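# Put one yellow sponge in each tote on the bench

## Task

Every one of the three totes standing on the bench must finish holding exactly one yellow sponge, with no sponge sticking out past a tote's rim. Extra sponges sit on top of the low shelf, and every yellow sponge that is not inside a tote must finish up there. The totes and the cartons beneath the bench must not be shifted or rotated. The robot must not topple or be left leaning, or the task fails. Nothing may count as placed if it only stays put because the robot is holding it at the end.

## Robot and tools

Robot: TidyBot++, a single-arm mobile robot. The base is 0.54 m long, 0.50 m wide and 0.38 m tall and rolls on four driven casters. On top sits one seven-joint arm with a two-finger gripper. The shoulder is 0.12 m ahead of the base centre, 0.68 m above the floor. Cameras: base_camera (fixed on the base, looking forward) and wrist_camera (looks along the hand).

Frames: the base frame has its origin on the floor below the base centre, x forward, y left, z up. hand_pose is reported in it and is the point between the finger pads; the hand's own z runs out along the fingers and its y is the closing direction. The odometry frame is where the base frame was when the scene began. base_odometry heading is positive to the left, -3.142 to 3.142, and counts wheel turns, so slip shows as motion; expect drift of a few cm and degrees over many moves. base_tilt is in degrees, positive when leaning forward or right.

execute_actions(actions, cameras): actions is a list holding one action or none (empty = just report state and images). An action may contain:
- base: exactly one key, a relative offset from where the base last measured itself. translate_m: forward (+) / backward in metres, -2 to 2. strafe_m: left (+) / right in metres, -2 to 2. rotate_rad: turn in place, counter-clockwise from above (+), -6.3 to 6.3.
- joints: one object for the single arm, keyed by name, each value an absolute target. joint_1_rad (any angle; + is clockwise from above, opposite to rotate_rad), joint_2_rad shoulder -2.249 to 2.249, joint_3_rad (any angle), joint_4_rad elbow -2.579 to 2.579, joint_5_rad (any angle), joint_6_rad wrist -2.099 to 2.099, joint_7_rad (any angle; hand down, + is counter-clockwise from above, at 1.57 the fingers open left/right), all in radians; gripper_pos 0 (open, about 85 mm gap) to 1 (shut), gap about 85*(1-gripper_pos) mm. Unbounded joints go the short way, so send less than half a turn per step. Tolerances: ±0.039 for joints 1-4, ±0.056 for 5-7, ±0.03 gripper.
- speeds: optional caps for this action only, translate_m and strafe_m 0.05-0.5 m/s, rotate_rad 0.1-1.57 rad/s (defaults are the maxima). A base move needing over 8.667 s is refused; no action runs past 15 s.
cameras: list of "base_camera", "wrist_camera" or "all"; omitted/null means all, [] means none. Unknown keys or out-of-range values reject the whole call with no motion. Anything you leave out of an action may still be chasing its previous target.

Arm geometry: upper arm 0.42 m, forearm 0.31 m, hand 0.31 m to the hand point. With joint_1_rad=0, joint_3_rad=3.14, joint_5_rad=0 (near the start pose) the arm moves in the base's x-z plane; tilt from vertical (forward +) is joint_2 for the upper arm, joint_2-joint_4 for the forearm, joint_2-joint_4-joint_6 for the hand. Sum length*sin for reach ahead of the shoulder and length*cos for height above it. Joints reach about 1.39 rad/s (1.22 for 5-7). The arm starts folded, hand down, poking up to 0.08 m beyond the base front, elbow up to 1.15 m high. A downward-pointing hand reaches at most about 0.94 m high, only near the base. Closed fingertips sit about 20 mm past the hand point.

wait(seconds): 0 to 10 s, commands nothing, returns the same report.
zoom_image(camera, region): enlarges [x0, y0, x1, y1] pixels (origin top-left, at most 504x504) of that camera's latest full image.
read_manual(section): only "licences"; no motion.
finished_scene(scene): ends the numbered scene permanently and reports success; the goal must hold unaided.

Reading results: base_status and joint_status give how each motion ended. "done" for the base only means the wheels turned enough, even if blocked. "off_target": stopped short and may still be pushing. "contact_stop"/"time_out": target dropped, holding where stopped. "joint command not followed" with a "cause:" line means a self-collision check refused the arm targets (gripper still acts); affected joints show "not_followed" and may be retried on later actions until you send passable targets. on_its_own lists motion you did not command. motor_effort is percent of maximum, bracketed value is the peak; readings carry bias and noise. For the gripper at 1, "done" means empty, "off_target" means something is held. "ARM HIT" flags a hard knock against the base or the arm. MOTOR HOT appears from 60 °C; OVER-TEMPERATURE FAULT at 75 °C makes the arm sag and joints read "limit_stop_at_motor_heat" (resend targets). After a stop is reported, the rest of that reply's motion calls are skipped.

Accuracy: friction leaves joints slightly off even on "all done"; resending the same value does nothing. Correct by sending last command + (wanted - read) for all seven joints. hand_pose may be 1-2 cm wrong; trust images. A carried load makes the arm sag; never command a joint to its reading while holding something.

Avoid: driving while the arm is caught on something 0.8 m or higher (tipping), sideways shoves on a raised hand, pressing against edges (tilts or pushes the base; retract or back off to recover), hitting things so a torque sensor limit trips (joints 1-4: 104.5 N m, warning 56.7; 5-7: 51.3, warning 29.4), which freezes the arm and gripper for 10 s. A blocked base keeps shoving until time-out. Do not drop or slam sponges, knock totes or cartons, or let anything fall. Objects may occasionally be nudged by outside pushes. The robot holds its last command while you think, so keep heavy holds short.

Each tool is called after "Emit:" by a JSON object that holds its "method" and its "body".

## Session

Emit:
{"method": "execute_actions", "body": {"actions": []}}

Scene clock: 0.00 s.
base_odometry: x=+0.000 y=+0.000 heading=+0.000 (m, m, rad; odometry frame)
base_tilt: forward=-0.5 right=-0.2 (deg)
base_status: not commanded
joint_positions: joint_1_rad=+0.039 joint_2_rad=-0.396 joint_3_rad=+3.126 joint_4_rad=-2.532 joint_5_rad=+0.019 joint_6_rad=-0.834 joint_7_rad=+1.564 gripper_pos=+0.000
joint_status: not commanded
motor_effort: joint_1_rad=+1 joint_2_rad=-1 joint_3_rad=+1 joint_4_rad=+17 joint_5_rad=+2 joint_6_rad=+2 joint_7_rad=-1 (%)
hand_pose: x=+0.2747 y=-0.0075 z=+0.5947 quat_wxyz=(+0.011, +0.996, -0.009, +0.085) (m; base frame)
pictures: base_camera, wrist_camera
Images, in order (width x height): base_camera 644x364, wrist_camera 644x476.

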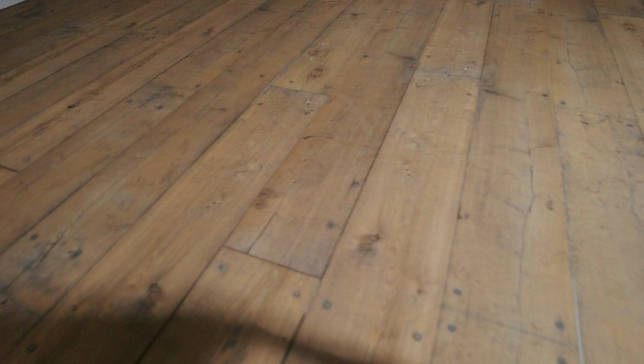

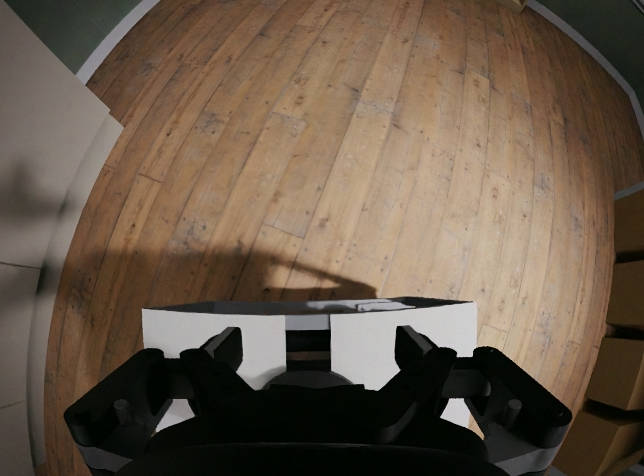

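Emit:
{"method": "execute_actions", "body": {"actions": [{"joints":{"joint_6_rad":0.2,"joint_1_rad":1.3}}], "cameras": ["wrist_camera"]}}

Emit:
{"method": "execute_actions", "body": {"actions": [{"joints":{"joint_1_rad":-1.3}}], "cameras": ["wrist_camera"]}}

Scene clock: 5.80 s.
base_odometry: x=+0.000 y=+0.000 heading=+0.000 (m, m, rad; odometry frame)
base_tilt: forward=-0.6 right=-0.1 (deg)
base_status: not commanded
joint_positions: joint_1_rad=+1.283 joint_2_rad=-0.396 joint_3_rad=+3.126 joint_4_rad=-2.532 joint_5_rad=+0.019 joint_6_rad=+0.171 joint_7_rad=+1.564 gripper_pos=+0.000
joint_status: all done
motor_effort: joint_1_rad=+0(1) joint_2_rad=-5(5) joint_3_rad=+0(1) joint_4_rad=+22(21) joint_5_rad=+1(1) joint_6_rad=+9(9) joint_7_rad=-1(1) (%)
hand_pose: x=+0.2381 y=-0.3717 z=+0.7817 quat_wxyz=(+0.332, +0.675, -0.487, +0.444) (m; base frame)
pictures: wrist_camera
Images, in order (width x height): wrist_camera 644x476.

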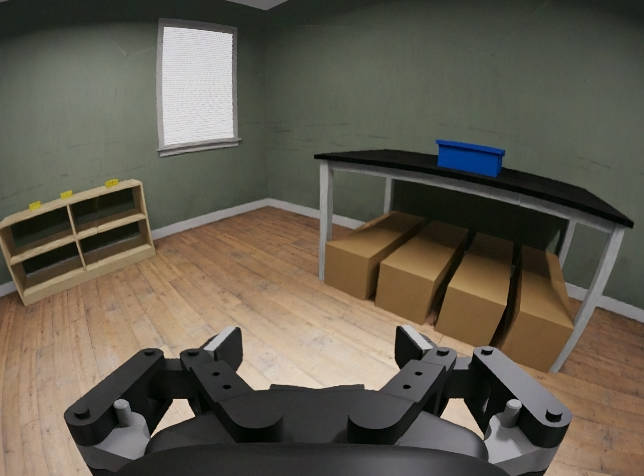

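Scene clock: 9.33 s.
base_odometry: x=+0.000 y=+0.000 heading=+0.000 (m, m, rad; odometry frame)
base_tilt: forward=-0.6 right=-0.2 (deg)
base_status: not commanded
joint_positions: joint_1_rad=-1.283 joint_2_rad=-0.396 joint_3_rad=+3.126 joint_4_rad=-2.532 joint_5_rad=+0.019 joint_6_rad=+0.171 joint_7_rad=+1.564 gripper_pos=+0.000
joint_status: all done
motor_effort: joint_1_rad=+1(0) joint_2_rad=-5(5) joint_3_rad=+1(1) joint_4_rad=+22(22) joint_5_rad=+2(1) joint_6_rad=+9(8) joint_7_rad=-1(1) (%)
hand_pose: x=+0.2218 y=+0.3765 z=+0.7817 quat_wxyz=(-0.331, +0.659, +0.509, +0.445) (m; base frame)
pictures: wrist_camera
Images, in order (width x height): wrist_camera 644x476.

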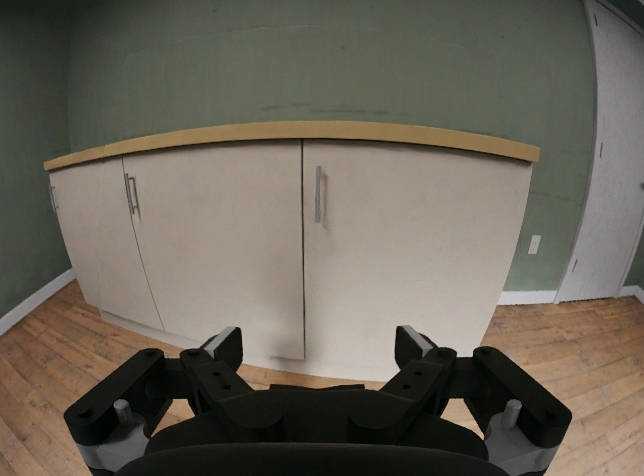

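Emit:
{"method": "execute_actions", "body": {"actions": [{"joints":{"joint_1_rad":1.7,"joint_2_rad":-0.2,"joint_4_rad":-1.2,"joint_6_rad":-1.0}}], "cameras": ["wrist_camera"]}}

Scene clock: 18.00 s.
base_odometry: x=+0.000 y=+0.000 heading=+0.000 (m, m, rad; odometry frame)
base_tilt: forward=-0.6 right=-0.2 (deg)
base_status: not commanded
joint_positions: joint_1_rad=+1.683 joint_2_rad=-0.227 joint_3_rad=+3.126 joint_4_rad=-1.212 joint_5_rad=+0.019 joint_6_rad=-0.969 joint_7_rad=+1.564 gripper_pos=+0.000
joint_status: all done
motor_effort: joint_1_rad=+0(0) joint_2_rad=-11(12) joint_3_rad=+0(1) joint_4_rad=+21(25) joint_5_rad=+2(2) joint_6_rad=+8(8) joint_7_rad=-1(1) (%)
hand_pose: x=+0.0727 y=-0.4534 z=+1.1496 quat_wxyz=(+0.421, +0.555, -0.615, +0.369) (m; base frame)
pictures: wrist_camera
Images, in order (width x height): wrist_camera 644x476.

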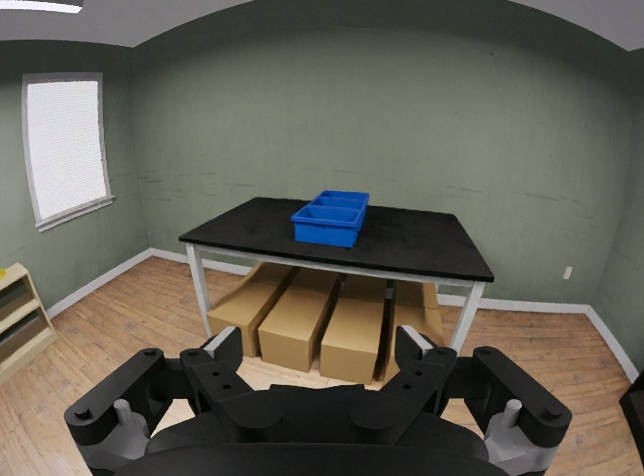

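Emit:
{"method": "execute_actions", "body": {"actions": [{"base":{"rotate_rad":-1.95},"joints":{"joint_1_rad":0,"joint_6_rad":-1.3}}]}}

Scene clock: 26.87 s.
base_odometry: x=+0.000 y=+0.000 heading=-1.948 (m, m, rad; odometry frame)
base_tilt: forward=-0.6 right=-0.2 (deg)
base_status: done
joint_positions: joint_1_rad=+0.016 joint_2_rad=-0.218 joint_3_rad=+3.126 joint_4_rad=-1.211 joint_5_rad=+0.019 joint_6_rad=-1.269 joint_7_rad=+1.564 gripper_pos=+0.000
joint_status: all done
motor_effort: joint_1_rad=+0(1) joint_2_rad=-10(12) joint_3_rad=+0(1) joint_4_rad=+20(22) joint_5_rad=+1(1) joint_6_rad=+7(9) joint_7_rad=-1(1) (%)
hand_pose: x=+0.5311 y=-0.0036 z=+1.0659 quat_wxyz=(+0.010, +0.905, -0.004, +0.426) (m; base frame)
pictures: base_camera, wrist_camera
Images, in order (width x height): base_camera 644x364, wrist_camera 644x476.

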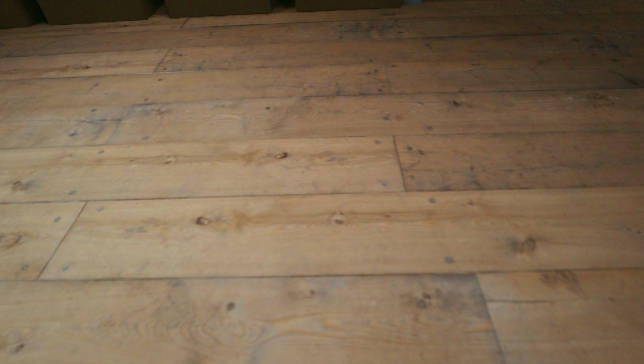

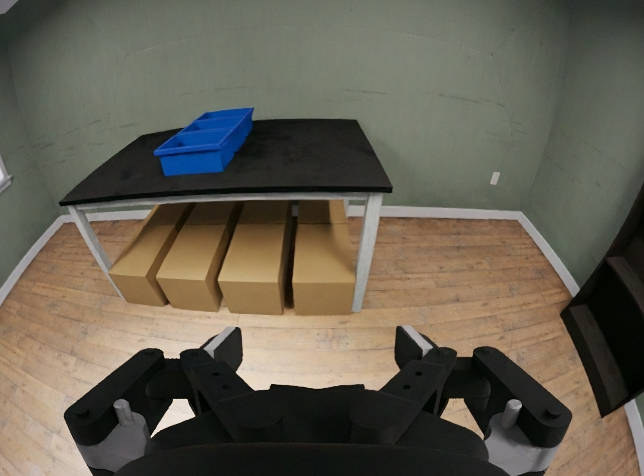

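Emit:
{"method": "execute_actions", "body": {"actions": [{"base":{"rotate_rad":0.04}}], "cameras": []}}

Emit:
{"method": "execute_actions", "body": {"actions": [{"base":{"strafe_m":0.55}}], "cameras": []}}

Emit:
{"method": "execute_actions", "body": {"actions": [{"base":{"translate_m":0.45},"joints":{"joint_2_rad":0,"joint_4_rad":-1.2,"joint_6_rad":-1.4}}]}}

Scene clock: 32.00 s.
base_odometry: x=+0.000 y=+0.000 heading=-1.909 (m, m, rad; odometry frame)
base_tilt: forward=-0.6 right=-0.2 (deg)
base_status: done
joint_positions: joint_1_rad=+0.012 joint_2_rad=-0.218 joint_3_rad=+3.125 joint_4_rad=-1.211 joint_5_rad=+0.019 joint_6_rad=-1.269 joint_7_rad=+1.564 gripper_pos=+0.000
joint_status: not commanded
motor_effort: joint_1_rad=+0(2) joint_2_rad=-10(10) joint_3_rad=+1(3) joint_4_rad=+21(21) joint_5_rad=+2(2) joint_6_rad=+7(7) joint_7_rad=-1(1) (%)
hand_pose: x=+0.5311 y=-0.0014 z=+1.0659 quat_wxyz=(+0.009, +0.905, -0.002, +0.426) (m; base frame)
pictures: none
No camera images: the call's "cameras" was empty. Leave "cameras" out to get every camera's image.

Scene clock: 34.47 s.
base_odometry: x=+0.519 y=-0.184 heading=-1.910 (m, m, rad; odometry frame)
base_tilt: forward=-0.6 right=-0.3 (deg)
base_status: done
joint_positions: joint_1_rad=+0.012 joint_2_rad=-0.218 joint_3_rad=+3.125 joint_4_rad=-1.211 joint_5_rad=+0.019 joint_6_rad=-1.269 joint_7_rad=+1.564 gripper_pos=+0.000
joint_status: not commanded
motor_effort: joint_1_rad=+1(1) joint_2_rad=-10(11) joint_3_rad=+1(2) joint_4_rad=+21(21) joint_5_rad=+2(2) joint_6_rad=+8(7) joint_7_rad=-1(1) (%)
hand_pose: x=+0.5311 y=-0.0014 z=+1.0659 quat_wxyz=(+0.009, +0.905, -0.002, +0.426) (m; base frame)
pictures: none
No camera images: the call's "cameras" was empty. Leave "cameras" out to get every camera's image.

Scene clock: 36.73 s.
base_odometry: x=+0.369 y=-0.608 heading=-1.909 (m, m, rad; odometry frame)
base_tilt: forward=-0.5 right=-0.2 (deg)
base_status: done
joint_positions: joint_1_rad=+0.012 joint_2_rad=-0.008 joint_3_rad=+3.125 joint_4_rad=-1.204 joint_5_rad=+0.019 joint_6_rad=-1.372 joint_7_rad=+1.564 gripper_pos=+0.000
joint_status: all done
motor_effort: joint_1_rad=+1(0) joint_2_rad=-19(23) joint_3_rad=+0(1) joint_4_rad=+21(23) joint_5_rad=+1(2) joint_6_rad=+7(8) joint_7_rad=-1(1) (%)
hand_pose: x=+0.5770 y=-0.0025 z=+0.9565 quat_wxyz=(+0.008, +0.959, -0.002, +0.283) (m; base frame)
pictures: base_camera, wrist_camera
Images, in order (width x height): base_camera 644x364, wrist_camera 644x476.

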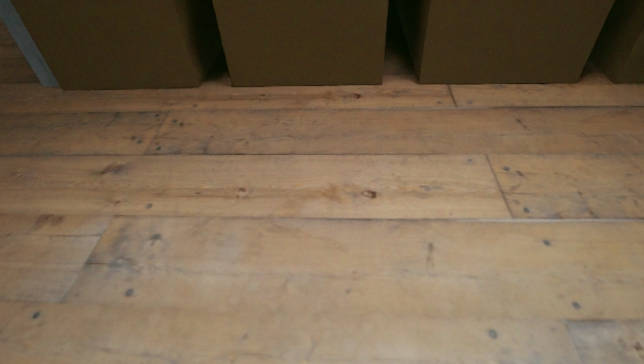

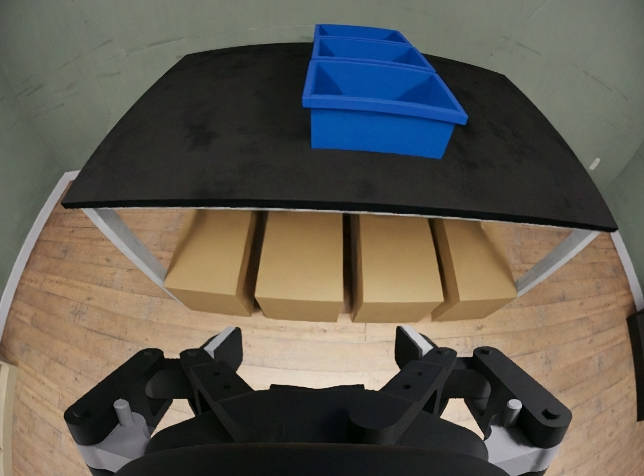

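Emit:
{"method": "execute_actions", "body": {"actions": [{"joints":{"joint_2_rad":0.2,"joint_4_rad":-0.6,"joint_6_rad":-1.5}}], "cameras": []}}

Emit:
{"method": "execute_actions", "body": {"actions": [{"base":{"translate_m":0.33}}]}}

Scene clock: 44.40 s.
base_odometry: x=+0.369 y=-0.608 heading=-1.909 (m, m, rad; odometry frame)
base_tilt: forward=-0.6 right=-0.2 (deg)
base_status: not commanded
joint_positions: joint_1_rad=+0.012 joint_2_rad=+0.174 joint_3_rad=+3.125 joint_4_rad=-0.610 joint_5_rad=+0.019 joint_6_rad=-1.468 joint_7_rad=+1.564 gripper_pos=+0.000
joint_status: all done
motor_effort: joint_1_rad=+0(1) joint_2_rad=-22(23) joint_3_rad=+0(0) joint_4_rad=+18(23) joint_5_rad=+2(2) joint_6_rad=+8(7) joint_7_rad=-1(1) (%)
hand_pose: x=+0.6553 y=-0.0037 z=+1.1229 quat_wxyz=(+0.006, +0.903, -0.005, +0.430) (m; base frame)
pictures: none
No camera images: the call's "cameras" was empty. Leave "cameras" out to get every camera's image.

Scene clock: 46.30 s.
base_odometry: x=+0.260 y=-0.920 heading=-1.909 (m, m, rad; odometry frame)
base_tilt: forward=-0.6 right=-0.2 (deg)
base_status: done
joint_positions: joint_1_rad=+0.012 joint_2_rad=+0.196 joint_3_rad=+3.125 joint_4_rad=-0.608 joint_5_rad=+0.019 joint_6_rad=-1.472 joint_7_rad=+1.564 gripper_pos=+0.000
joint_status: not commanded
motor_effort: joint_1_rad=+0(2) joint_2_rad=-24(26) joint_3_rad=+0(1) joint_4_rad=+18(19) joint_5_rad=+1(2) joint_6_rad=+8(7) joint_7_rad=-1(1) (%)
hand_pose: x=+0.6643 y=-0.0038 z=+1.1106 quat_wxyz=(+0.005, +0.908, -0.005, +0.419) (m; base frame)
pictures: base_camera, wrist_camera
Images, in order (width x height): base_camera 644x364, wrist_camera 644x476.

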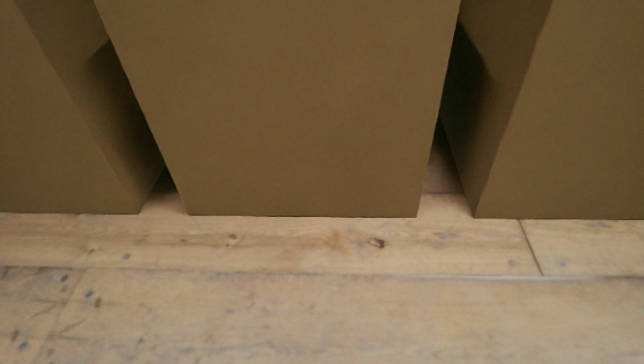

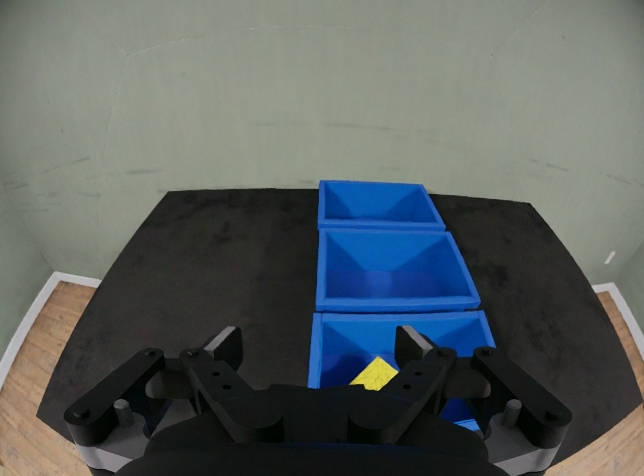

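Emit:
{"method": "execute_actions", "body": {"actions": [{"joints":{"joint_2_rad":0.45,"joint_4_rad":-0.5,"joint_6_rad":-1.95}}], "cameras": ["wrist_camera"]}}

Scene clock: 49.93 s.
base_odometry: x=+0.260 y=-0.920 heading=-1.909 (m, m, rad; odometry frame)
base_tilt: forward=-0.5 right=-0.1 (deg)
base_status: not commanded
joint_positions: joint_1_rad=+0.012 joint_2_rad=+0.454 joint_3_rad=+3.125 joint_4_rad=-0.512 joint_5_rad=+0.019 joint_6_rad=-1.922 joint_7_rad=+1.564 gripper_pos=+0.000
joint_status: all done
motor_effort: joint_1_rad=+0(1) joint_2_rad=-31(35) joint_3_rad=+0(1) joint_4_rad=+17(20) joint_5_rad=+2(1) joint_6_rad=+2(7) joint_7_rad=-1(1) (%)
hand_pose: x=+0.6401 y=-0.0047 z=+0.9375 quat_wxyz=(+0.004, +0.992, -0.007, +0.127) (m; base frame)
pictures: wrist_camera
Images, in order (width x height): wrist_camera 644x476.

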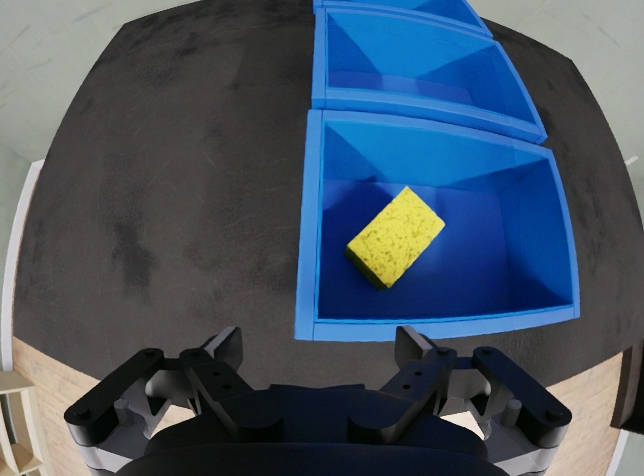

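Emit:
{"method": "execute_actions", "body": {"actions": [{"base":{"translate_m":-0.45},"joints":{"joint_2_rad":-0.2,"joint_4_rad":-1.2,"joint_6_rad":-1.3}}], "cameras": []}}

Emit:
{"method": "execute_actions", "body": {"actions": [{"base":{"rotate_rad":1.57}}]}}

Scene clock: 58.53 s.
base_odometry: x=+0.410 y=-0.495 heading=-1.909 (m, m, rad; odometry frame)
base_tilt: forward=-0.6 right=-0.2 (deg)
base_status: done
joint_positions: joint_1_rad=+0.009 joint_2_rad=-0.203 joint_3_rad=+3.126 joint_4_rad=-1.187 joint_5_rad=+0.019 joint_6_rad=-1.331 joint_7_rad=+1.564 gripper_pos=+0.000
joint_status: all done
motor_effort: joint_1_rad=+1(4) joint_2_rad=-9(36) joint_3_rad=+0(2) joint_4_rad=+21(21) joint_5_rad=+2(0) joint_6_rad=+7(7) joint_7_rad=-1(1) (%)
hand_pose: x=+0.5245 y=-0.0008 z=+1.0574 quat_wxyz=(+0.008, +0.916, -0.001, +0.402) (m; base frame)
pictures: none
No camera images: the call's "cameras" was empty. Leave "cameras" out to get every camera's image.

Scene clock: 60.87 s.
base_odometry: x=+0.410 y=-0.495 heading=-0.340 (m, m, rad; odometry frame)
base_tilt: forward=-0.6 right=-0.1 (deg)
base_status: done
joint_positions: joint_1_rad=+0.008 joint_2_rad=-0.203 joint_3_rad=+3.124 joint_4_rad=-1.188 joint_5_rad=+0.019 joint_6_rad=-1.328 joint_7_rad=+1.564 gripper_pos=+0.000
joint_status: not commanded
motor_effort: joint_1_rad=+0(1) joint_2_rad=-10(12) joint_3_rad=+1(2) joint_4_rad=+20(22) joint_5_rad=+2(3) joint_6_rad=+8(7) joint_7_rad=-1(1) (%)
hand_pose: x=+0.5252 y=+0.0005 z=+1.0574 quat_wxyz=(+0.008, +0.915, +0.000, +0.403) (m; base frame)
pictures: base_camera, wrist_camera
Images, in order (width x height): base_camera 644x364, wrist_camera 644x476.

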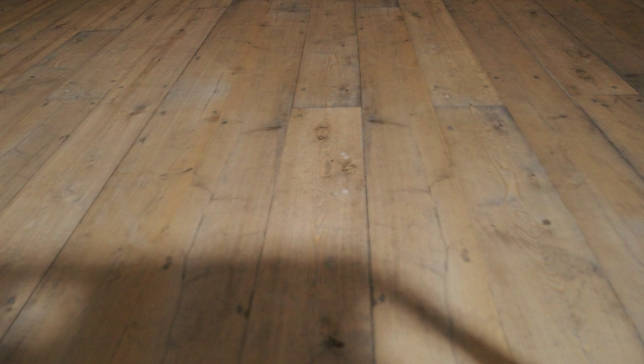

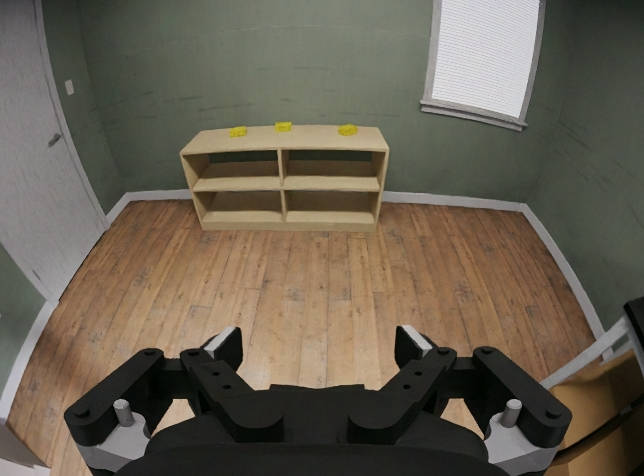

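Emit:
{"method": "execute_actions", "body": {"actions": [{"base":{"translate_m":0.9},"joints":{"joint_2_rad":0.0,"joint_4_rad":-1.3,"joint_6_rad":-1.6}}]}}

Scene clock: 68.43 s.
base_odometry: x=+1.259 y=-0.794 heading=-0.339 (m, m, rad; odometry frame)
base_tilt: forward=-0.6 right=-0.1 (deg)
base_status: done
joint_positions: joint_1_rad=+0.008 joint_2_rad=-0.006 joint_3_rad=+3.124 joint_4_rad=-1.299 joint_5_rad=+0.019 joint_6_rad=-1.575 joint_7_rad=+1.564 gripper_pos=+0.000
joint_status: all done
motor_effort: joint_1_rad=+0(0) joint_2_rad=-18(21) joint_3_rad=+0(2) joint_4_rad=+20(22) joint_5_rad=+2(2) joint_6_rad=+2(8) joint_7_rad=-1(1) (%)
hand_pose: x=+0.5027 y=-0.0011 z=+0.8889 quat_wxyz=(+0.009, +0.991, +0.000, +0.136) (m; base frame)
pictures: base_camera, wrist_camera
Images, in order (width x height): base_camera 644x364, wrist_camera 644x476.

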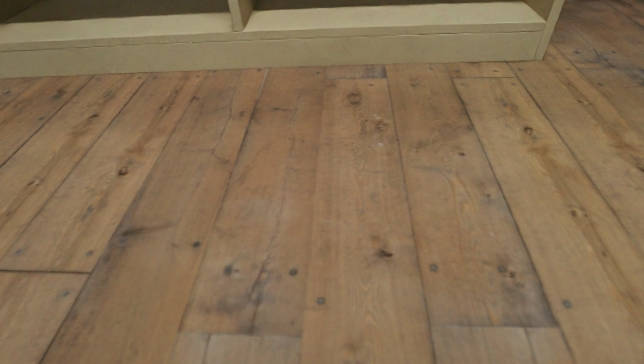

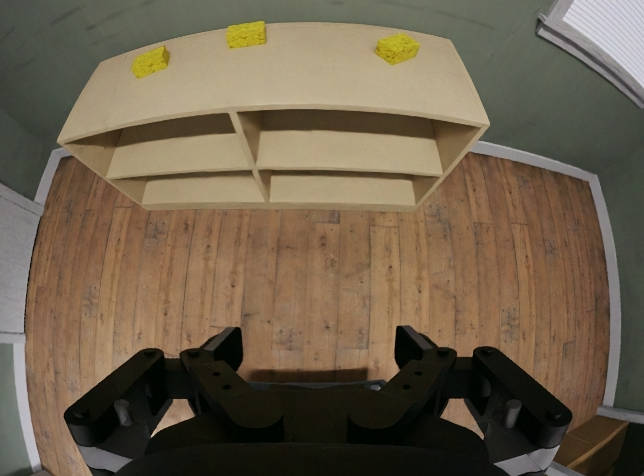

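Emit:
{"method": "execute_actions", "body": {"actions": [{"base":{"strafe_m":-0.15}}], "cameras": []}}

Emit:
{"method": "execute_actions", "body": {"actions": [{"base":{"translate_m":0.42},"joints":{"joint_2_rad":0.2,"joint_4_rad":-1.15,"joint_6_rad":-1.75}}]}}

Scene clock: 72.87 s.
base_odometry: x=+1.209 y=-0.936 heading=-0.339 (m, m, rad; odometry frame)
base_tilt: forward=-0.6 right=-0.2 (deg)
base_status: done
joint_positions: joint_1_rad=+0.008 joint_2_rad=-0.006 joint_3_rad=+3.126 joint_4_rad=-1.299 joint_5_rad=+0.019 joint_6_rad=-1.575 joint_7_rad=+1.564 gripper_pos=+0.000
joint_status: not commanded
motor_effort: joint_1_rad=+0(3) joint_2_rad=-17(18) joint_3_rad=+0(3) joint_4_rad=+20(20) joint_5_rad=+1(3) joint_6_rad=+3(3) joint_7_rad=-1(1) (%)
hand_pose: x=+0.5027 y=-0.0016 z=+0.8889 quat_wxyz=(+0.009, +0.991, -0.001, +0.136) (m; base frame)
pictures: none
No camera images: the call's "cameras" was empty. Leave "cameras" out to get every camera's image.

Scene clock: 75.07 s.
base_odometry: x=+1.605 y=-1.076 heading=-0.340 (m, m, rad; odometry frame)
base_tilt: forward=-0.5 right=-0.1 (deg)
base_status: done
joint_positions: joint_1_rad=+0.008 joint_2_rad=+0.188 joint_3_rad=+3.126 joint_4_rad=-1.161 joint_5_rad=+0.019 joint_6_rad=-1.721 joint_7_rad=+1.564 gripper_pos=+0.000
joint_status: all done
motor_effort: joint_1_rad=+1(1) joint_2_rad=-24(25) joint_3_rad=+0(1) joint_4_rad=+19(22) joint_5_rad=+2(1) joint_6_rad=+1(3) joint_7_rad=-1(1) (%)
hand_pose: x=+0.5265 y=-0.0020 z=+0.8538 quat_wxyz=(+0.008, +0.999, -0.001, +0.036) (m; base frame)
pictures: base_camera, wrist_camera
Images, in order (width x height): base_camera 644x364, wrist_camera 644x476.

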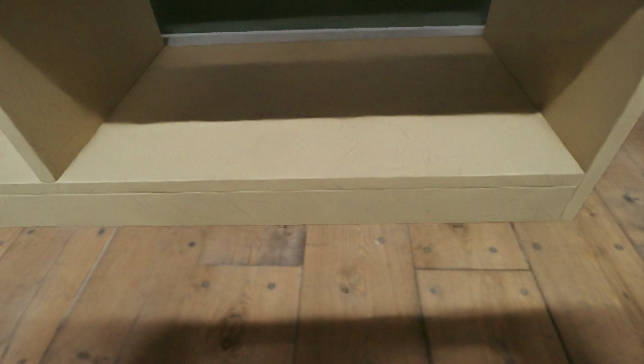

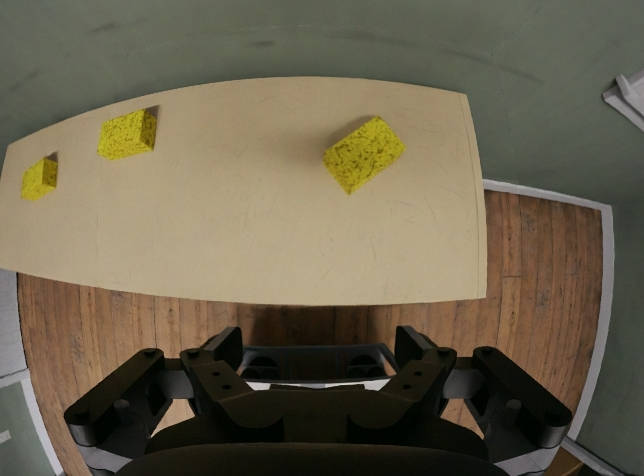

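Emit:
{"method": "execute_actions", "body": {"actions": [{"base":{"strafe_m":-0.07},"joints":{"joint_2_rad":0.805,"joint_4_rad":-0.64,"joint_6_rad":-1.72,"joint_7_rad":0.6}}]}}

Scene clock: 86.77 s.
base_odometry: x=+1.582 y=-1.142 heading=-0.339 (m, m, rad; odometry frame)
base_tilt: forward=-0.5 right=-0.2 (deg)
base_status: done
joint_positions: joint_1_rad=+0.007 joint_2_rad=+0.797 joint_3_rad=+3.127 joint_4_rad=-0.653 joint_5_rad=+0.019 joint_6_rad=-1.721 joint_7_rad=+0.641 gripper_pos=+0.000
joint_status: all done
motor_effort: joint_1_rad=+0(2) joint_2_rad=-42(44) joint_3_rad=+0(2) joint_4_rad=+19(20) joint_5_rad=+2(2) joint_6_rad=+0(2) joint_7_rad=-1(1) (%)
hand_pose: x=+0.7226 y=-0.0031 z=+0.7025 quat_wxyz=(+0.011, +0.894, -0.448, -0.011) (m; base frame)
pictures: base_camera, wrist_camera
Images, in order (width x height): base_camera 644x364, wrist_camera 644x476.

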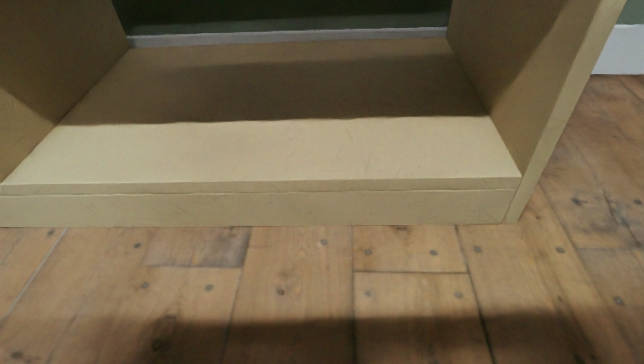

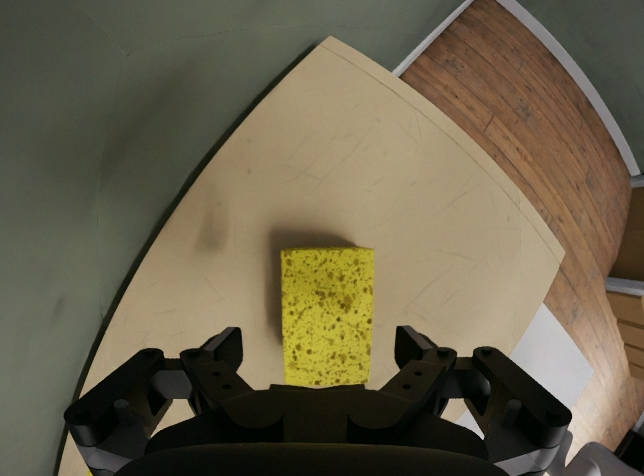

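Emit:
{"method": "execute_actions", "body": {"actions": [{"joints":{"joint_2_rad":0.81,"joint_4_rad":-0.82,"joint_6_rad":-1.51}}], "cameras": ["wrist_camera"]}}

Scene clock: 90.40 s.
base_odometry: x=+1.582 y=-1.142 heading=-0.339 (m, m, rad; odometry frame)
base_tilt: forward=-0.6 right=-0.2 (deg)
base_status: not commanded
joint_positions: joint_1_rad=+0.007 joint_2_rad=+0.798 joint_3_rad=+3.127 joint_4_rad=-0.812 joint_5_rad=+0.019 joint_6_rad=-1.539 joint_7_rad=+0.641 gripper_pos=+0.000
joint_status: all done
motor_effort: joint_1_rad=+1(0) joint_2_rad=-42(45) joint_3_rad=+0(0) joint_4_rad=+19(21) joint_5_rad=+2(2) joint_6_rad=+1(1) joint_7_rad=-1(1) (%)
hand_pose: x=+0.7319 y=-0.0026 z=+0.6523 quat_wxyz=(+0.006, +0.895, -0.447, -0.001) (m; base frame)
pictures: wrist_camera
Images, in order (width x height): wrist_camera 644x476.

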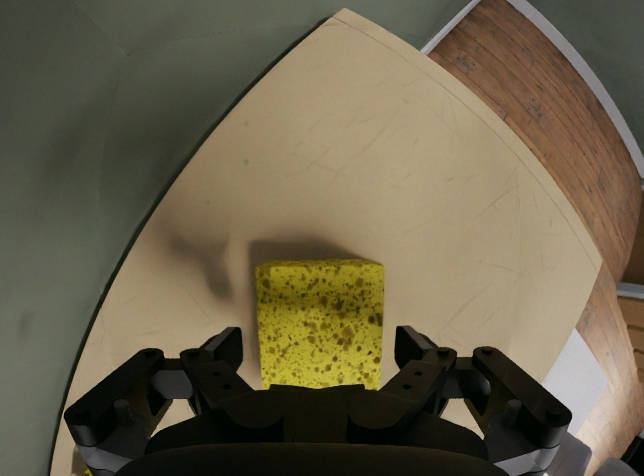

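Emit:
{"method": "execute_actions", "body": {"actions": [{"joints":{"joint_2_rad":0.82,"joint_4_rad":-0.90,"joint_6_rad":-1.41}}], "cameras": ["wrist_camera"]}}

Emit:
{"method": "execute_actions", "body": {"actions": [{"joints":{"gripper_pos":1}}], "cameras": ["wrist_camera"]}}

Scene clock: 94.53 s.
base_odometry: x=+1.582 y=-1.142 heading=-0.339 (m, m, rad; odometry frame)
base_tilt: forward=-0.7 right=-0.1 (deg)
base_status: not commanded
joint_positions: joint_1_rad=+0.007 joint_2_rad=+0.806 joint_3_rad=+3.127 joint_4_rad=-0.893 joint_5_rad=+0.019 joint_6_rad=-1.439 joint_7_rad=+0.641 gripper_pos=+0.000
joint_status: all done
motor_effort: joint_1_rad=+0(0) joint_2_rad=-42(43) joint_3_rad=+0(0) joint_4_rad=+20(20) joint_5_rad=+1(2) joint_6_rad=+0(0) joint_7_rad=-1(1) (%)
hand_pose: x=+0.7356 y=-0.0022 z=+0.6223 quat_wxyz=(+0.003, +0.895, -0.446, +0.004) (m; base frame)
pictures: wrist_camera
Images, in order (width x height): wrist_camera 644x476.

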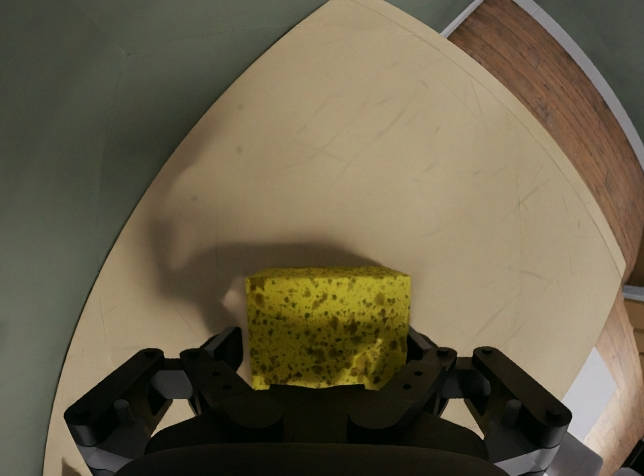

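Scene clock: 95.63 s.
base_odometry: x=+1.582 y=-1.142 heading=-0.339 (m, m, rad; odometry frame)
base_tilt: forward=-0.6 right=-0.3 (deg)
base_status: not commanded
joint_positions: joint_1_rad=+0.007 joint_2_rad=+0.796 joint_3_rad=+3.127 joint_4_rad=-0.886 joint_5_rad=+0.019 joint_6_rad=-1.435 joint_7_rad=+0.641 gripper_pos=+0.365
joint_status: gripper_pos off_target (ended at +0.365, target +1.000)
motor_effort: joint_1_rad=+0(2) joint_2_rad=-37(42) joint_3_rad=+0(2) joint_4_rad=+17(18) joint_5_rad=+1(4) joint_6_rad=+1(2) joint_7_rad=-1(1) (%)
hand_pose: x=+0.7395 y=-0.0022 z=+0.6301 quat_wxyz=(-0.002, +0.895, -0.446, +0.013) (m; base frame)
pictures: wrist_camera
Images, in order (width x height): wrist_camera 644x476.

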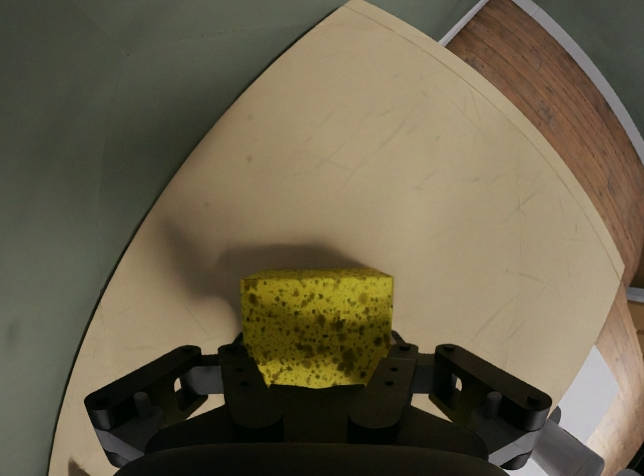

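Emit:
{"method": "execute_actions", "body": {"actions": [{"joints":{"joint_2_rad":0.5,"joint_4_rad":-0.6,"joint_6_rad":-1.7}}], "cameras": []}}

Emit:
{"method": "execute_actions", "body": {"actions": [{"base":{"translate_m":-2.0},"joints":{"joint_2_rad":0.1,"joint_4_rad":-0.8,"joint_6_rad":-1.6,"joint_7_rad":1.57}}], "cameras": []}}

Emit:
{"method": "execute_actions", "body": {"actions": [{"base":{"translate_m":-0.5}}], "cameras": []}}

Emit:
{"method": "execute_actions", "body": {"actions": [{"base":{"strafe_m":-0.9}}]}}

Scene clock: 107.73 s.
base_odometry: x=+1.582 y=-1.142 heading=-0.339 (m, m, rad; odometry frame)
base_tilt: forward=-0.6 right=-0.2 (deg)
base_status: not commanded
joint_positions: joint_1_rad=+0.007 joint_2_rad=+0.493 joint_3_rad=+3.127 joint_4_rad=-0.596 joint_5_rad=+0.019 joint_6_rad=-1.671 joint_7_rad=+0.641 gripper_pos=+0.366
joint_status: all done
motor_effort: joint_1_rad=+0(0) joint_2_rad=-34(49) joint_3_rad=+0(0) joint_4_rad=+19(21) joint_5_rad=+2(2) joint_6_rad=+5(4) joint_7_rad=-1(1) (%)
hand_pose: x=+0.7124 y=-0.0029 z=+0.9093 quat_wxyz=(-0.080, +0.877, -0.441, +0.172) (m; base frame)
pictures: none
No camera images: the call's "cameras" was empty. Leave "cameras" out to get every camera's image.

Scene clock: 113.10 s.
base_odometry: x=-0.304 y=-0.477 heading=-0.339 (m, m, rad; odometry frame)
base_tilt: forward=-0.6 right=-0.2 (deg)
base_status: done
joint_positions: joint_1_rad=+0.007 joint_2_rad=+0.099 joint_3_rad=+3.127 joint_4_rad=-0.789 joint_5_rad=+0.019 joint_6_rad=-1.631 joint_7_rad=+1.531 gripper_pos=+0.366
joint_status: all done
motor_effort: joint_1_rad=+1(1) joint_2_rad=-18(38) joint_3_rad=+1(1) joint_4_rad=+18(22) joint_5_rad=+1(2) joint_6_rad=+5(8) joint_7_rad=-1(1) (%)
hand_pose: x=+0.5859 y=-0.0017 z=+1.0455 quat_wxyz=(+0.001, +0.952, -0.019, +0.306) (m; base frame)
pictures: none
No camera images: the call's "cameras" was empty. Leave "cameras" out to get every camera's image.

Scene clock: 115.47 s.
base_odometry: x=-0.776 y=-0.310 heading=-0.339 (m, m, rad; odometry frame)
base_tilt: forward=-0.7 right=-0.2 (deg)
base_status: done
joint_positions: joint_1_rad=+0.007 joint_2_rad=+0.095 joint_3_rad=+3.127 joint_4_rad=-0.792 joint_5_rad=+0.019 joint_6_rad=-1.628 joint_7_rad=+1.531 gripper_pos=+0.366
joint_status: not commanded
motor_effort: joint_1_rad=+0(1) joint_2_rad=-18(23) joint_3_rad=+0(1) joint_4_rad=+18(20) joint_5_rad=+2(2) joint_6_rad=+5(7) joint_7_rad=-1(1) (%)
hand_pose: x=+0.5850 y=-0.0017 z=+1.0471 quat_wxyz=(+0.001, +0.951, -0.019, +0.308) (m; base frame)
pictures: none
No camera images: the call's "cameras" was empty. Leave "cameras" out to get every camera's image.

Scene clock: 118.63 s.
base_odometry: x=-1.076 y=-1.159 heading=-0.339 (m, m, rad; odometry frame)
base_tilt: forward=-0.7 right=-0.1 (deg)
base_status: done
joint_positions: joint_1_rad=+0.007 joint_2_rad=+0.095 joint_3_rad=+3.127 joint_4_rad=-0.792 joint_5_rad=+0.019 joint_6_rad=-1.628 joint_7_rad=+1.531 gripper_pos=+0.366
joint_status: not commanded
motor_effort: joint_1_rad=+0(3) joint_2_rad=-19(20) joint_3_rad=-1(3) joint_4_rad=+18(19) joint_5_rad=+1(3) joint_6_rad=+6(6) joint_7_rad=-1(1) (%)
hand_pose: x=+0.5850 y=-0.0013 z=+1.0470 quat_wxyz=(+0.001, +0.951, -0.019, +0.308) (m; base frame)
pictures: base_camera, wrist_camera
Images, in order (width x height): base_camera 644x364, wrist_camera 644x476.

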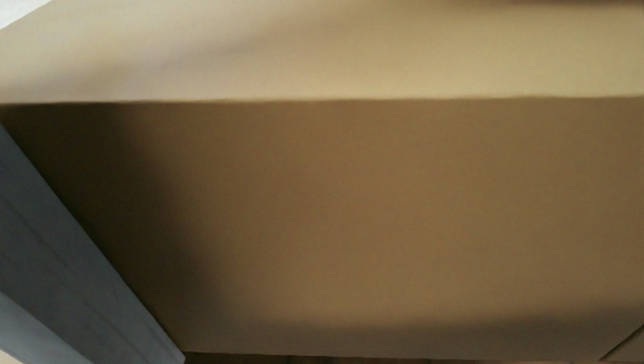

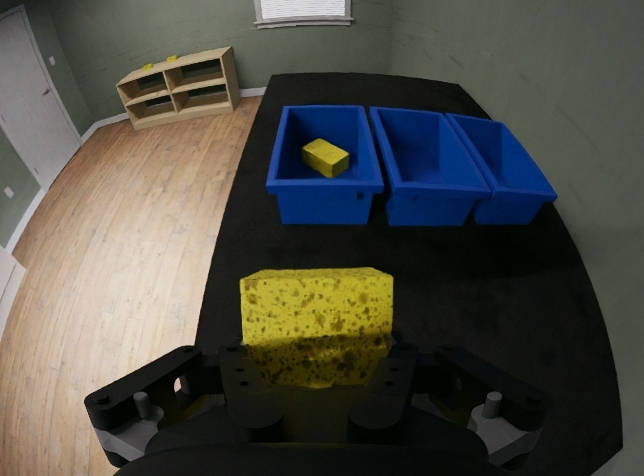

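Emit:
{"method": "execute_actions", "body": {"actions": [{"base":{"strafe_m":-0.32},"joints":{"joint_2_rad":0.6,"joint_4_rad":-0.5,"joint_6_rad":-1.3}}]}}

Scene clock: 124.77 s.
base_odometry: x=-1.182 y=-1.461 heading=-0.340 (m, m, rad; odometry frame)
base_tilt: forward=-0.6 right=-0.2 (deg)
base_status: done
joint_positions: joint_1_rad=+0.008 joint_2_rad=+0.603 joint_3_rad=+3.127 joint_4_rad=-0.513 joint_5_rad=+0.019 joint_6_rad=-1.331 joint_7_rad=+1.531 gripper_pos=+0.366
joint_status: all done
motor_effort: joint_1_rad=+0(4) joint_2_rad=-39(43) joint_3_rad=+0(2) joint_4_rad=+21(22) joint_5_rad=+1(2) joint_6_rad=+6(6) joint_7_rad=-1(1) (%)
hand_pose: x=+0.8391 y=-0.0038 z=+0.9272 quat_wxyz=(-0.002, +0.940, -0.019, +0.340) (m; base frame)
pictures: base_camera, wrist_camera
Images, in order (width x height): base_camera 644x364, wrist_camera 644x476.

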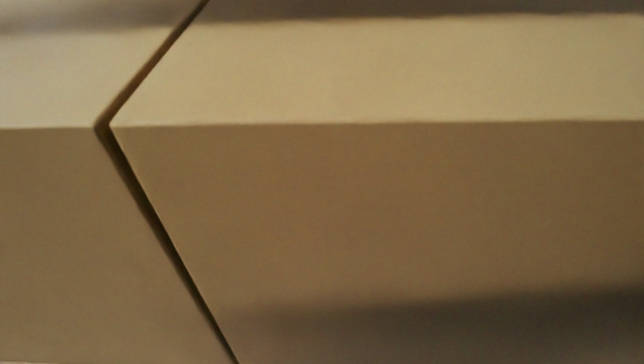

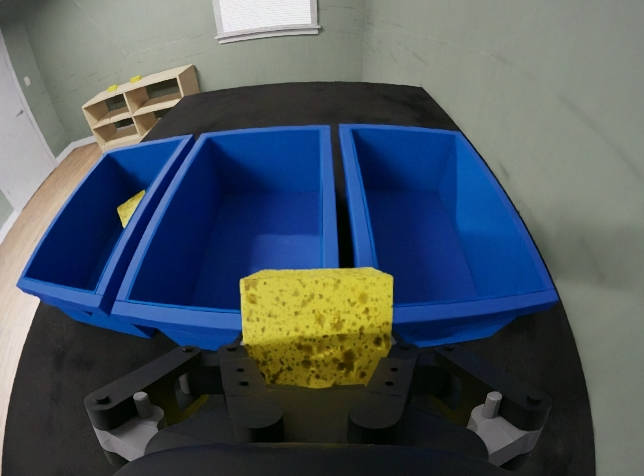

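Emit:
{"method": "execute_actions", "body": {"actions": [{"joints":{"joint_6_rad":-0.95,"joint_1_rad":0.125}}], "cameras": []}}

Emit:
{"method": "execute_actions", "body": {"actions": [{"joints":{"joint_2_rad":0.76,"joint_4_rad":-0.39,"joint_6_rad":-1.0}}], "cameras": ["wrist_camera"]}}

Scene clock: 130.20 s.
base_odometry: x=-1.182 y=-1.461 heading=-0.340 (m, m, rad; odometry frame)
base_tilt: forward=-0.6 right=-0.2 (deg)
base_status: not commanded
joint_positions: joint_1_rad=+0.125 joint_2_rad=+0.603 joint_3_rad=+3.127 joint_4_rad=-0.509 joint_5_rad=+0.019 joint_6_rad=-0.972 joint_7_rad=+1.531 gripper_pos=+0.366
joint_status: all done
motor_effort: joint_1_rad=-1(3) joint_2_rad=-40(40) joint_3_rad=-1(2) joint_4_rad=+22(22) joint_5_rad=+1(2) joint_6_rad=+8(8) joint_7_rad=-1(1) (%)
hand_pose: x=+0.9047 y=-0.0958 z=+1.0146 quat_wxyz=(+0.025, +0.861, -0.067, +0.504) (m; base frame)
pictures: none
No camera images: the call's "cameras" was empty. Leave "cameras" out to get every camera's image.

Scene clock: 131.63 s.
base_odometry: x=-1.182 y=-1.461 heading=-0.340 (m, m, rad; odometry frame)
base_tilt: forward=-0.6 right=-0.2 (deg)
base_status: not commanded
joint_positions: joint_1_rad=+0.125 joint_2_rad=+0.759 joint_3_rad=+3.127 joint_4_rad=-0.400 joint_5_rad=+0.019 joint_6_rad=-0.972 joint_7_rad=+1.531 gripper_pos=+0.366
joint_status: all done
motor_effort: joint_1_rad=+0(1) joint_2_rad=-44(48) joint_3_rad=-1(1) joint_4_rad=+23(25) joint_5_rad=+1(2) joint_6_rad=+7(8) joint_7_rad=-1(1) (%)
hand_pose: x=+0.9538 y=-0.1025 z=+0.9479 quat_wxyz=(+0.023, +0.872, -0.069, +0.484) (m; base frame)
pictures: wrist_camera
Images, in order (width x height): wrist_camera 644x476.

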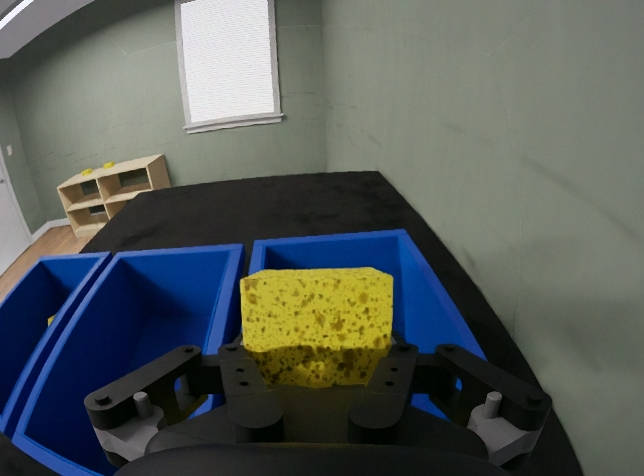

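Emit:
{"method": "execute_actions", "body": {"actions": [{"joints":{"joint_2_rad":0.80,"joint_4_rad":-0.33,"joint_6_rad":-1.2}}], "cameras": ["wrist_camera"]}}

Scene clock: 135.20 s.
base_odometry: x=-1.182 y=-1.461 heading=-0.340 (m, m, rad; odometry frame)
base_tilt: forward=-0.5 right=-0.1 (deg)
base_status: not commanded
joint_positions: joint_1_rad=+0.125 joint_2_rad=+0.764 joint_3_rad=+3.127 joint_4_rad=-0.339 joint_5_rad=+0.019 joint_6_rad=-1.173 joint_7_rad=+1.531 gripper_pos=+0.366
joint_status: all done
motor_effort: joint_1_rad=+0(0) joint_2_rad=-38(45) joint_3_rad=+0(0) joint_4_rad=+22(25) joint_5_rad=+1(2) joint_6_rad=+7(8) joint_7_rad=-1(1) (%)
hand_pose: x=+0.9215 y=-0.0992 z=+0.9260 quat_wxyz=(+0.021, +0.905, -0.073, +0.419) (m; base frame)
pictures: wrist_camera
Images, in order (width x height): wrist_camera 644x476.

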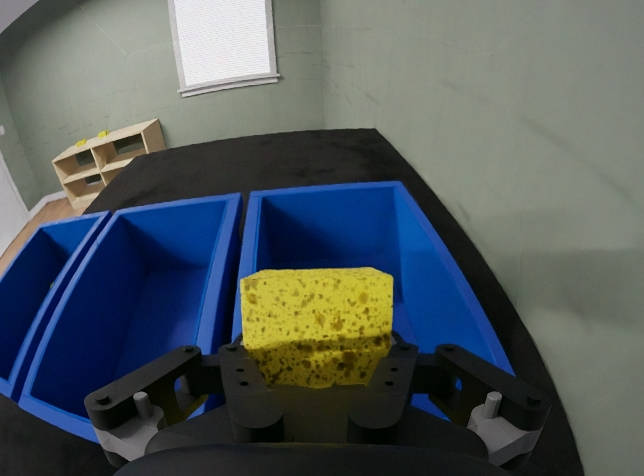

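Emit:
{"method": "execute_actions", "body": {"actions": [{"joints":{"joint_2_rad":0.8,"joint_4_rad":-0.1,"joint_6_rad":-0.85}}], "cameras": []}}

Emit:
{"method": "execute_actions", "body": {"actions": [{"base":{"translate_m":0.04},"joints":{"joint_2_rad":0.98,"joint_4_rad":-0.1,"joint_6_rad":-0.9,"joint_1_rad":0.14}}]}}

Scene clock: 141.53 s.
base_odometry: x=-1.182 y=-1.461 heading=-0.340 (m, m, rad; odometry frame)
base_tilt: forward=-0.7 right=-0.2 (deg)
base_status: not commanded
joint_positions: joint_1_rad=+0.125 joint_2_rad=+0.764 joint_3_rad=+3.127 joint_4_rad=-0.102 joint_5_rad=+0.019 joint_6_rad=-0.874 joint_7_rad=+1.531 gripper_pos=+0.366
joint_status: all done
motor_effort: joint_1_rad=+0(0) joint_2_rad=-38(40) joint_3_rad=+0(1) joint_4_rad=+21(23) joint_5_rad=+1(1) joint_6_rad=+10(10) joint_7_rad=-1(1) (%)
hand_pose: x=+0.9497 y=-0.1037 z=+1.1369 quat_wxyz=(+0.030, +0.762, -0.062, +0.644) (m; base frame)
pictures: none
No camera images: the call's "cameras" was empty. Leave "cameras" out to get every camera's image.

Scene clock: 143.83 s.
base_odometry: x=-1.146 y=-1.473 heading=-0.346 (m, m, rad; odometry frame)
base_tilt: forward=-0.8 right=-0.2 (deg)
base_status: translate_m time_out (by the wheels' count: +0.038 of +0.040)
joint_positions: joint_1_rad=+0.162 joint_2_rad=+0.760 joint_3_rad=+3.127 joint_4_rad=-0.095 joint_5_rad=+0.019 joint_6_rad=-0.874 joint_7_rad=+1.531 gripper_pos=+0.366
joint_status: joint_2_rad off_target (ended at +0.760, target +0.980); the others done
motor_effort: joint_1_rad=-5(8) joint_2_rad=-3(39) joint_3_rad=-1(1) joint_4_rad=+20(25) joint_5_rad=+1(3) joint_6_rad=+8(10) joint_7_rad=-1(1) (%)
hand_pose: x=+0.9427 y=-0.1340 z=+1.1437 quat_wxyz=(+0.042, +0.757, -0.076, +0.647) (m; base frame)
pictures: base_camera, wrist_camera
Images, in order (width x height): base_camera 644x364, wrist_camera 644x476.

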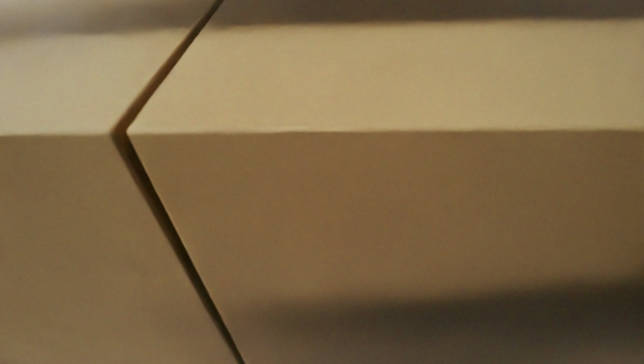

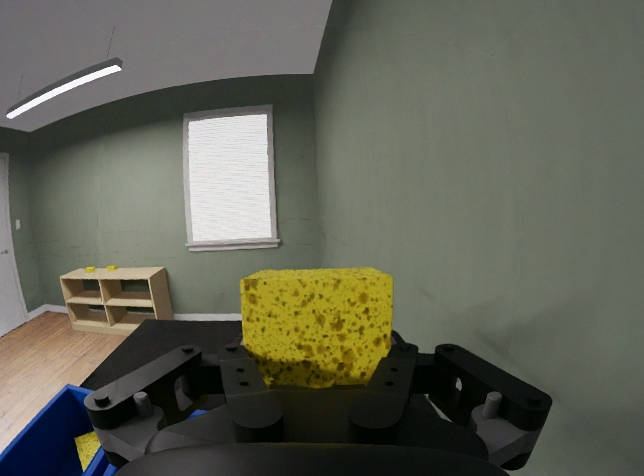

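Emit:
{"method": "execute_actions", "body": {"actions": [{"base":{"translate_m":-0.005},"joints":{"joint_2_rad":0.74,"joint_4_rad":-0.6,"joint_6_rad":-0.45,"joint_1_rad":0.125}}]}}

Scene clock: 150.03 s.
base_odometry: x=-1.151 y=-1.471 heading=-0.346 (m, m, rad; odometry frame)
base_tilt: forward=-0.6 right=-0.1 (deg)
base_status: done
joint_positions: joint_1_rad=+0.142 joint_2_rad=+0.765 joint_3_rad=+3.127 joint_4_rad=-0.593 joint_5_rad=+0.019 joint_6_rad=-0.482 joint_7_rad=+1.531 gripper_pos=+0.366
joint_status: all done
motor_effort: joint_1_rad=+0(7) joint_2_rad=-46(49) joint_3_rad=-1(1) joint_4_rad=+24(27) joint_5_rad=+1(1) joint_6_rad=+9(9) joint_7_rad=-1(1) (%)
hand_pose: x=+1.0093 y=-0.1216 z=+0.9689 quat_wxyz=(+0.032, +0.793, -0.067, +0.605) (m; base frame)
pictures: base_camera, wrist_camera
Images, in order (width x height): base_camera 644x364, wrist_camera 644x476.

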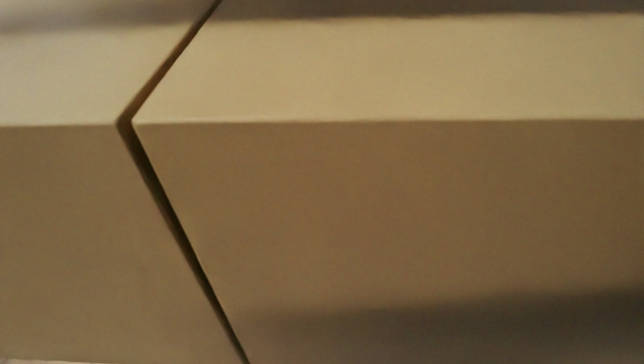

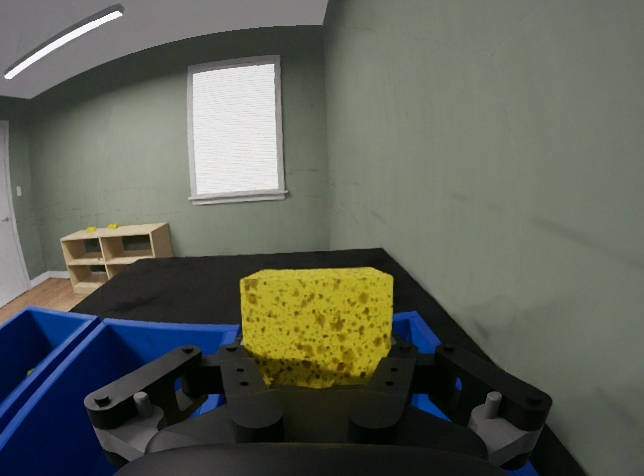

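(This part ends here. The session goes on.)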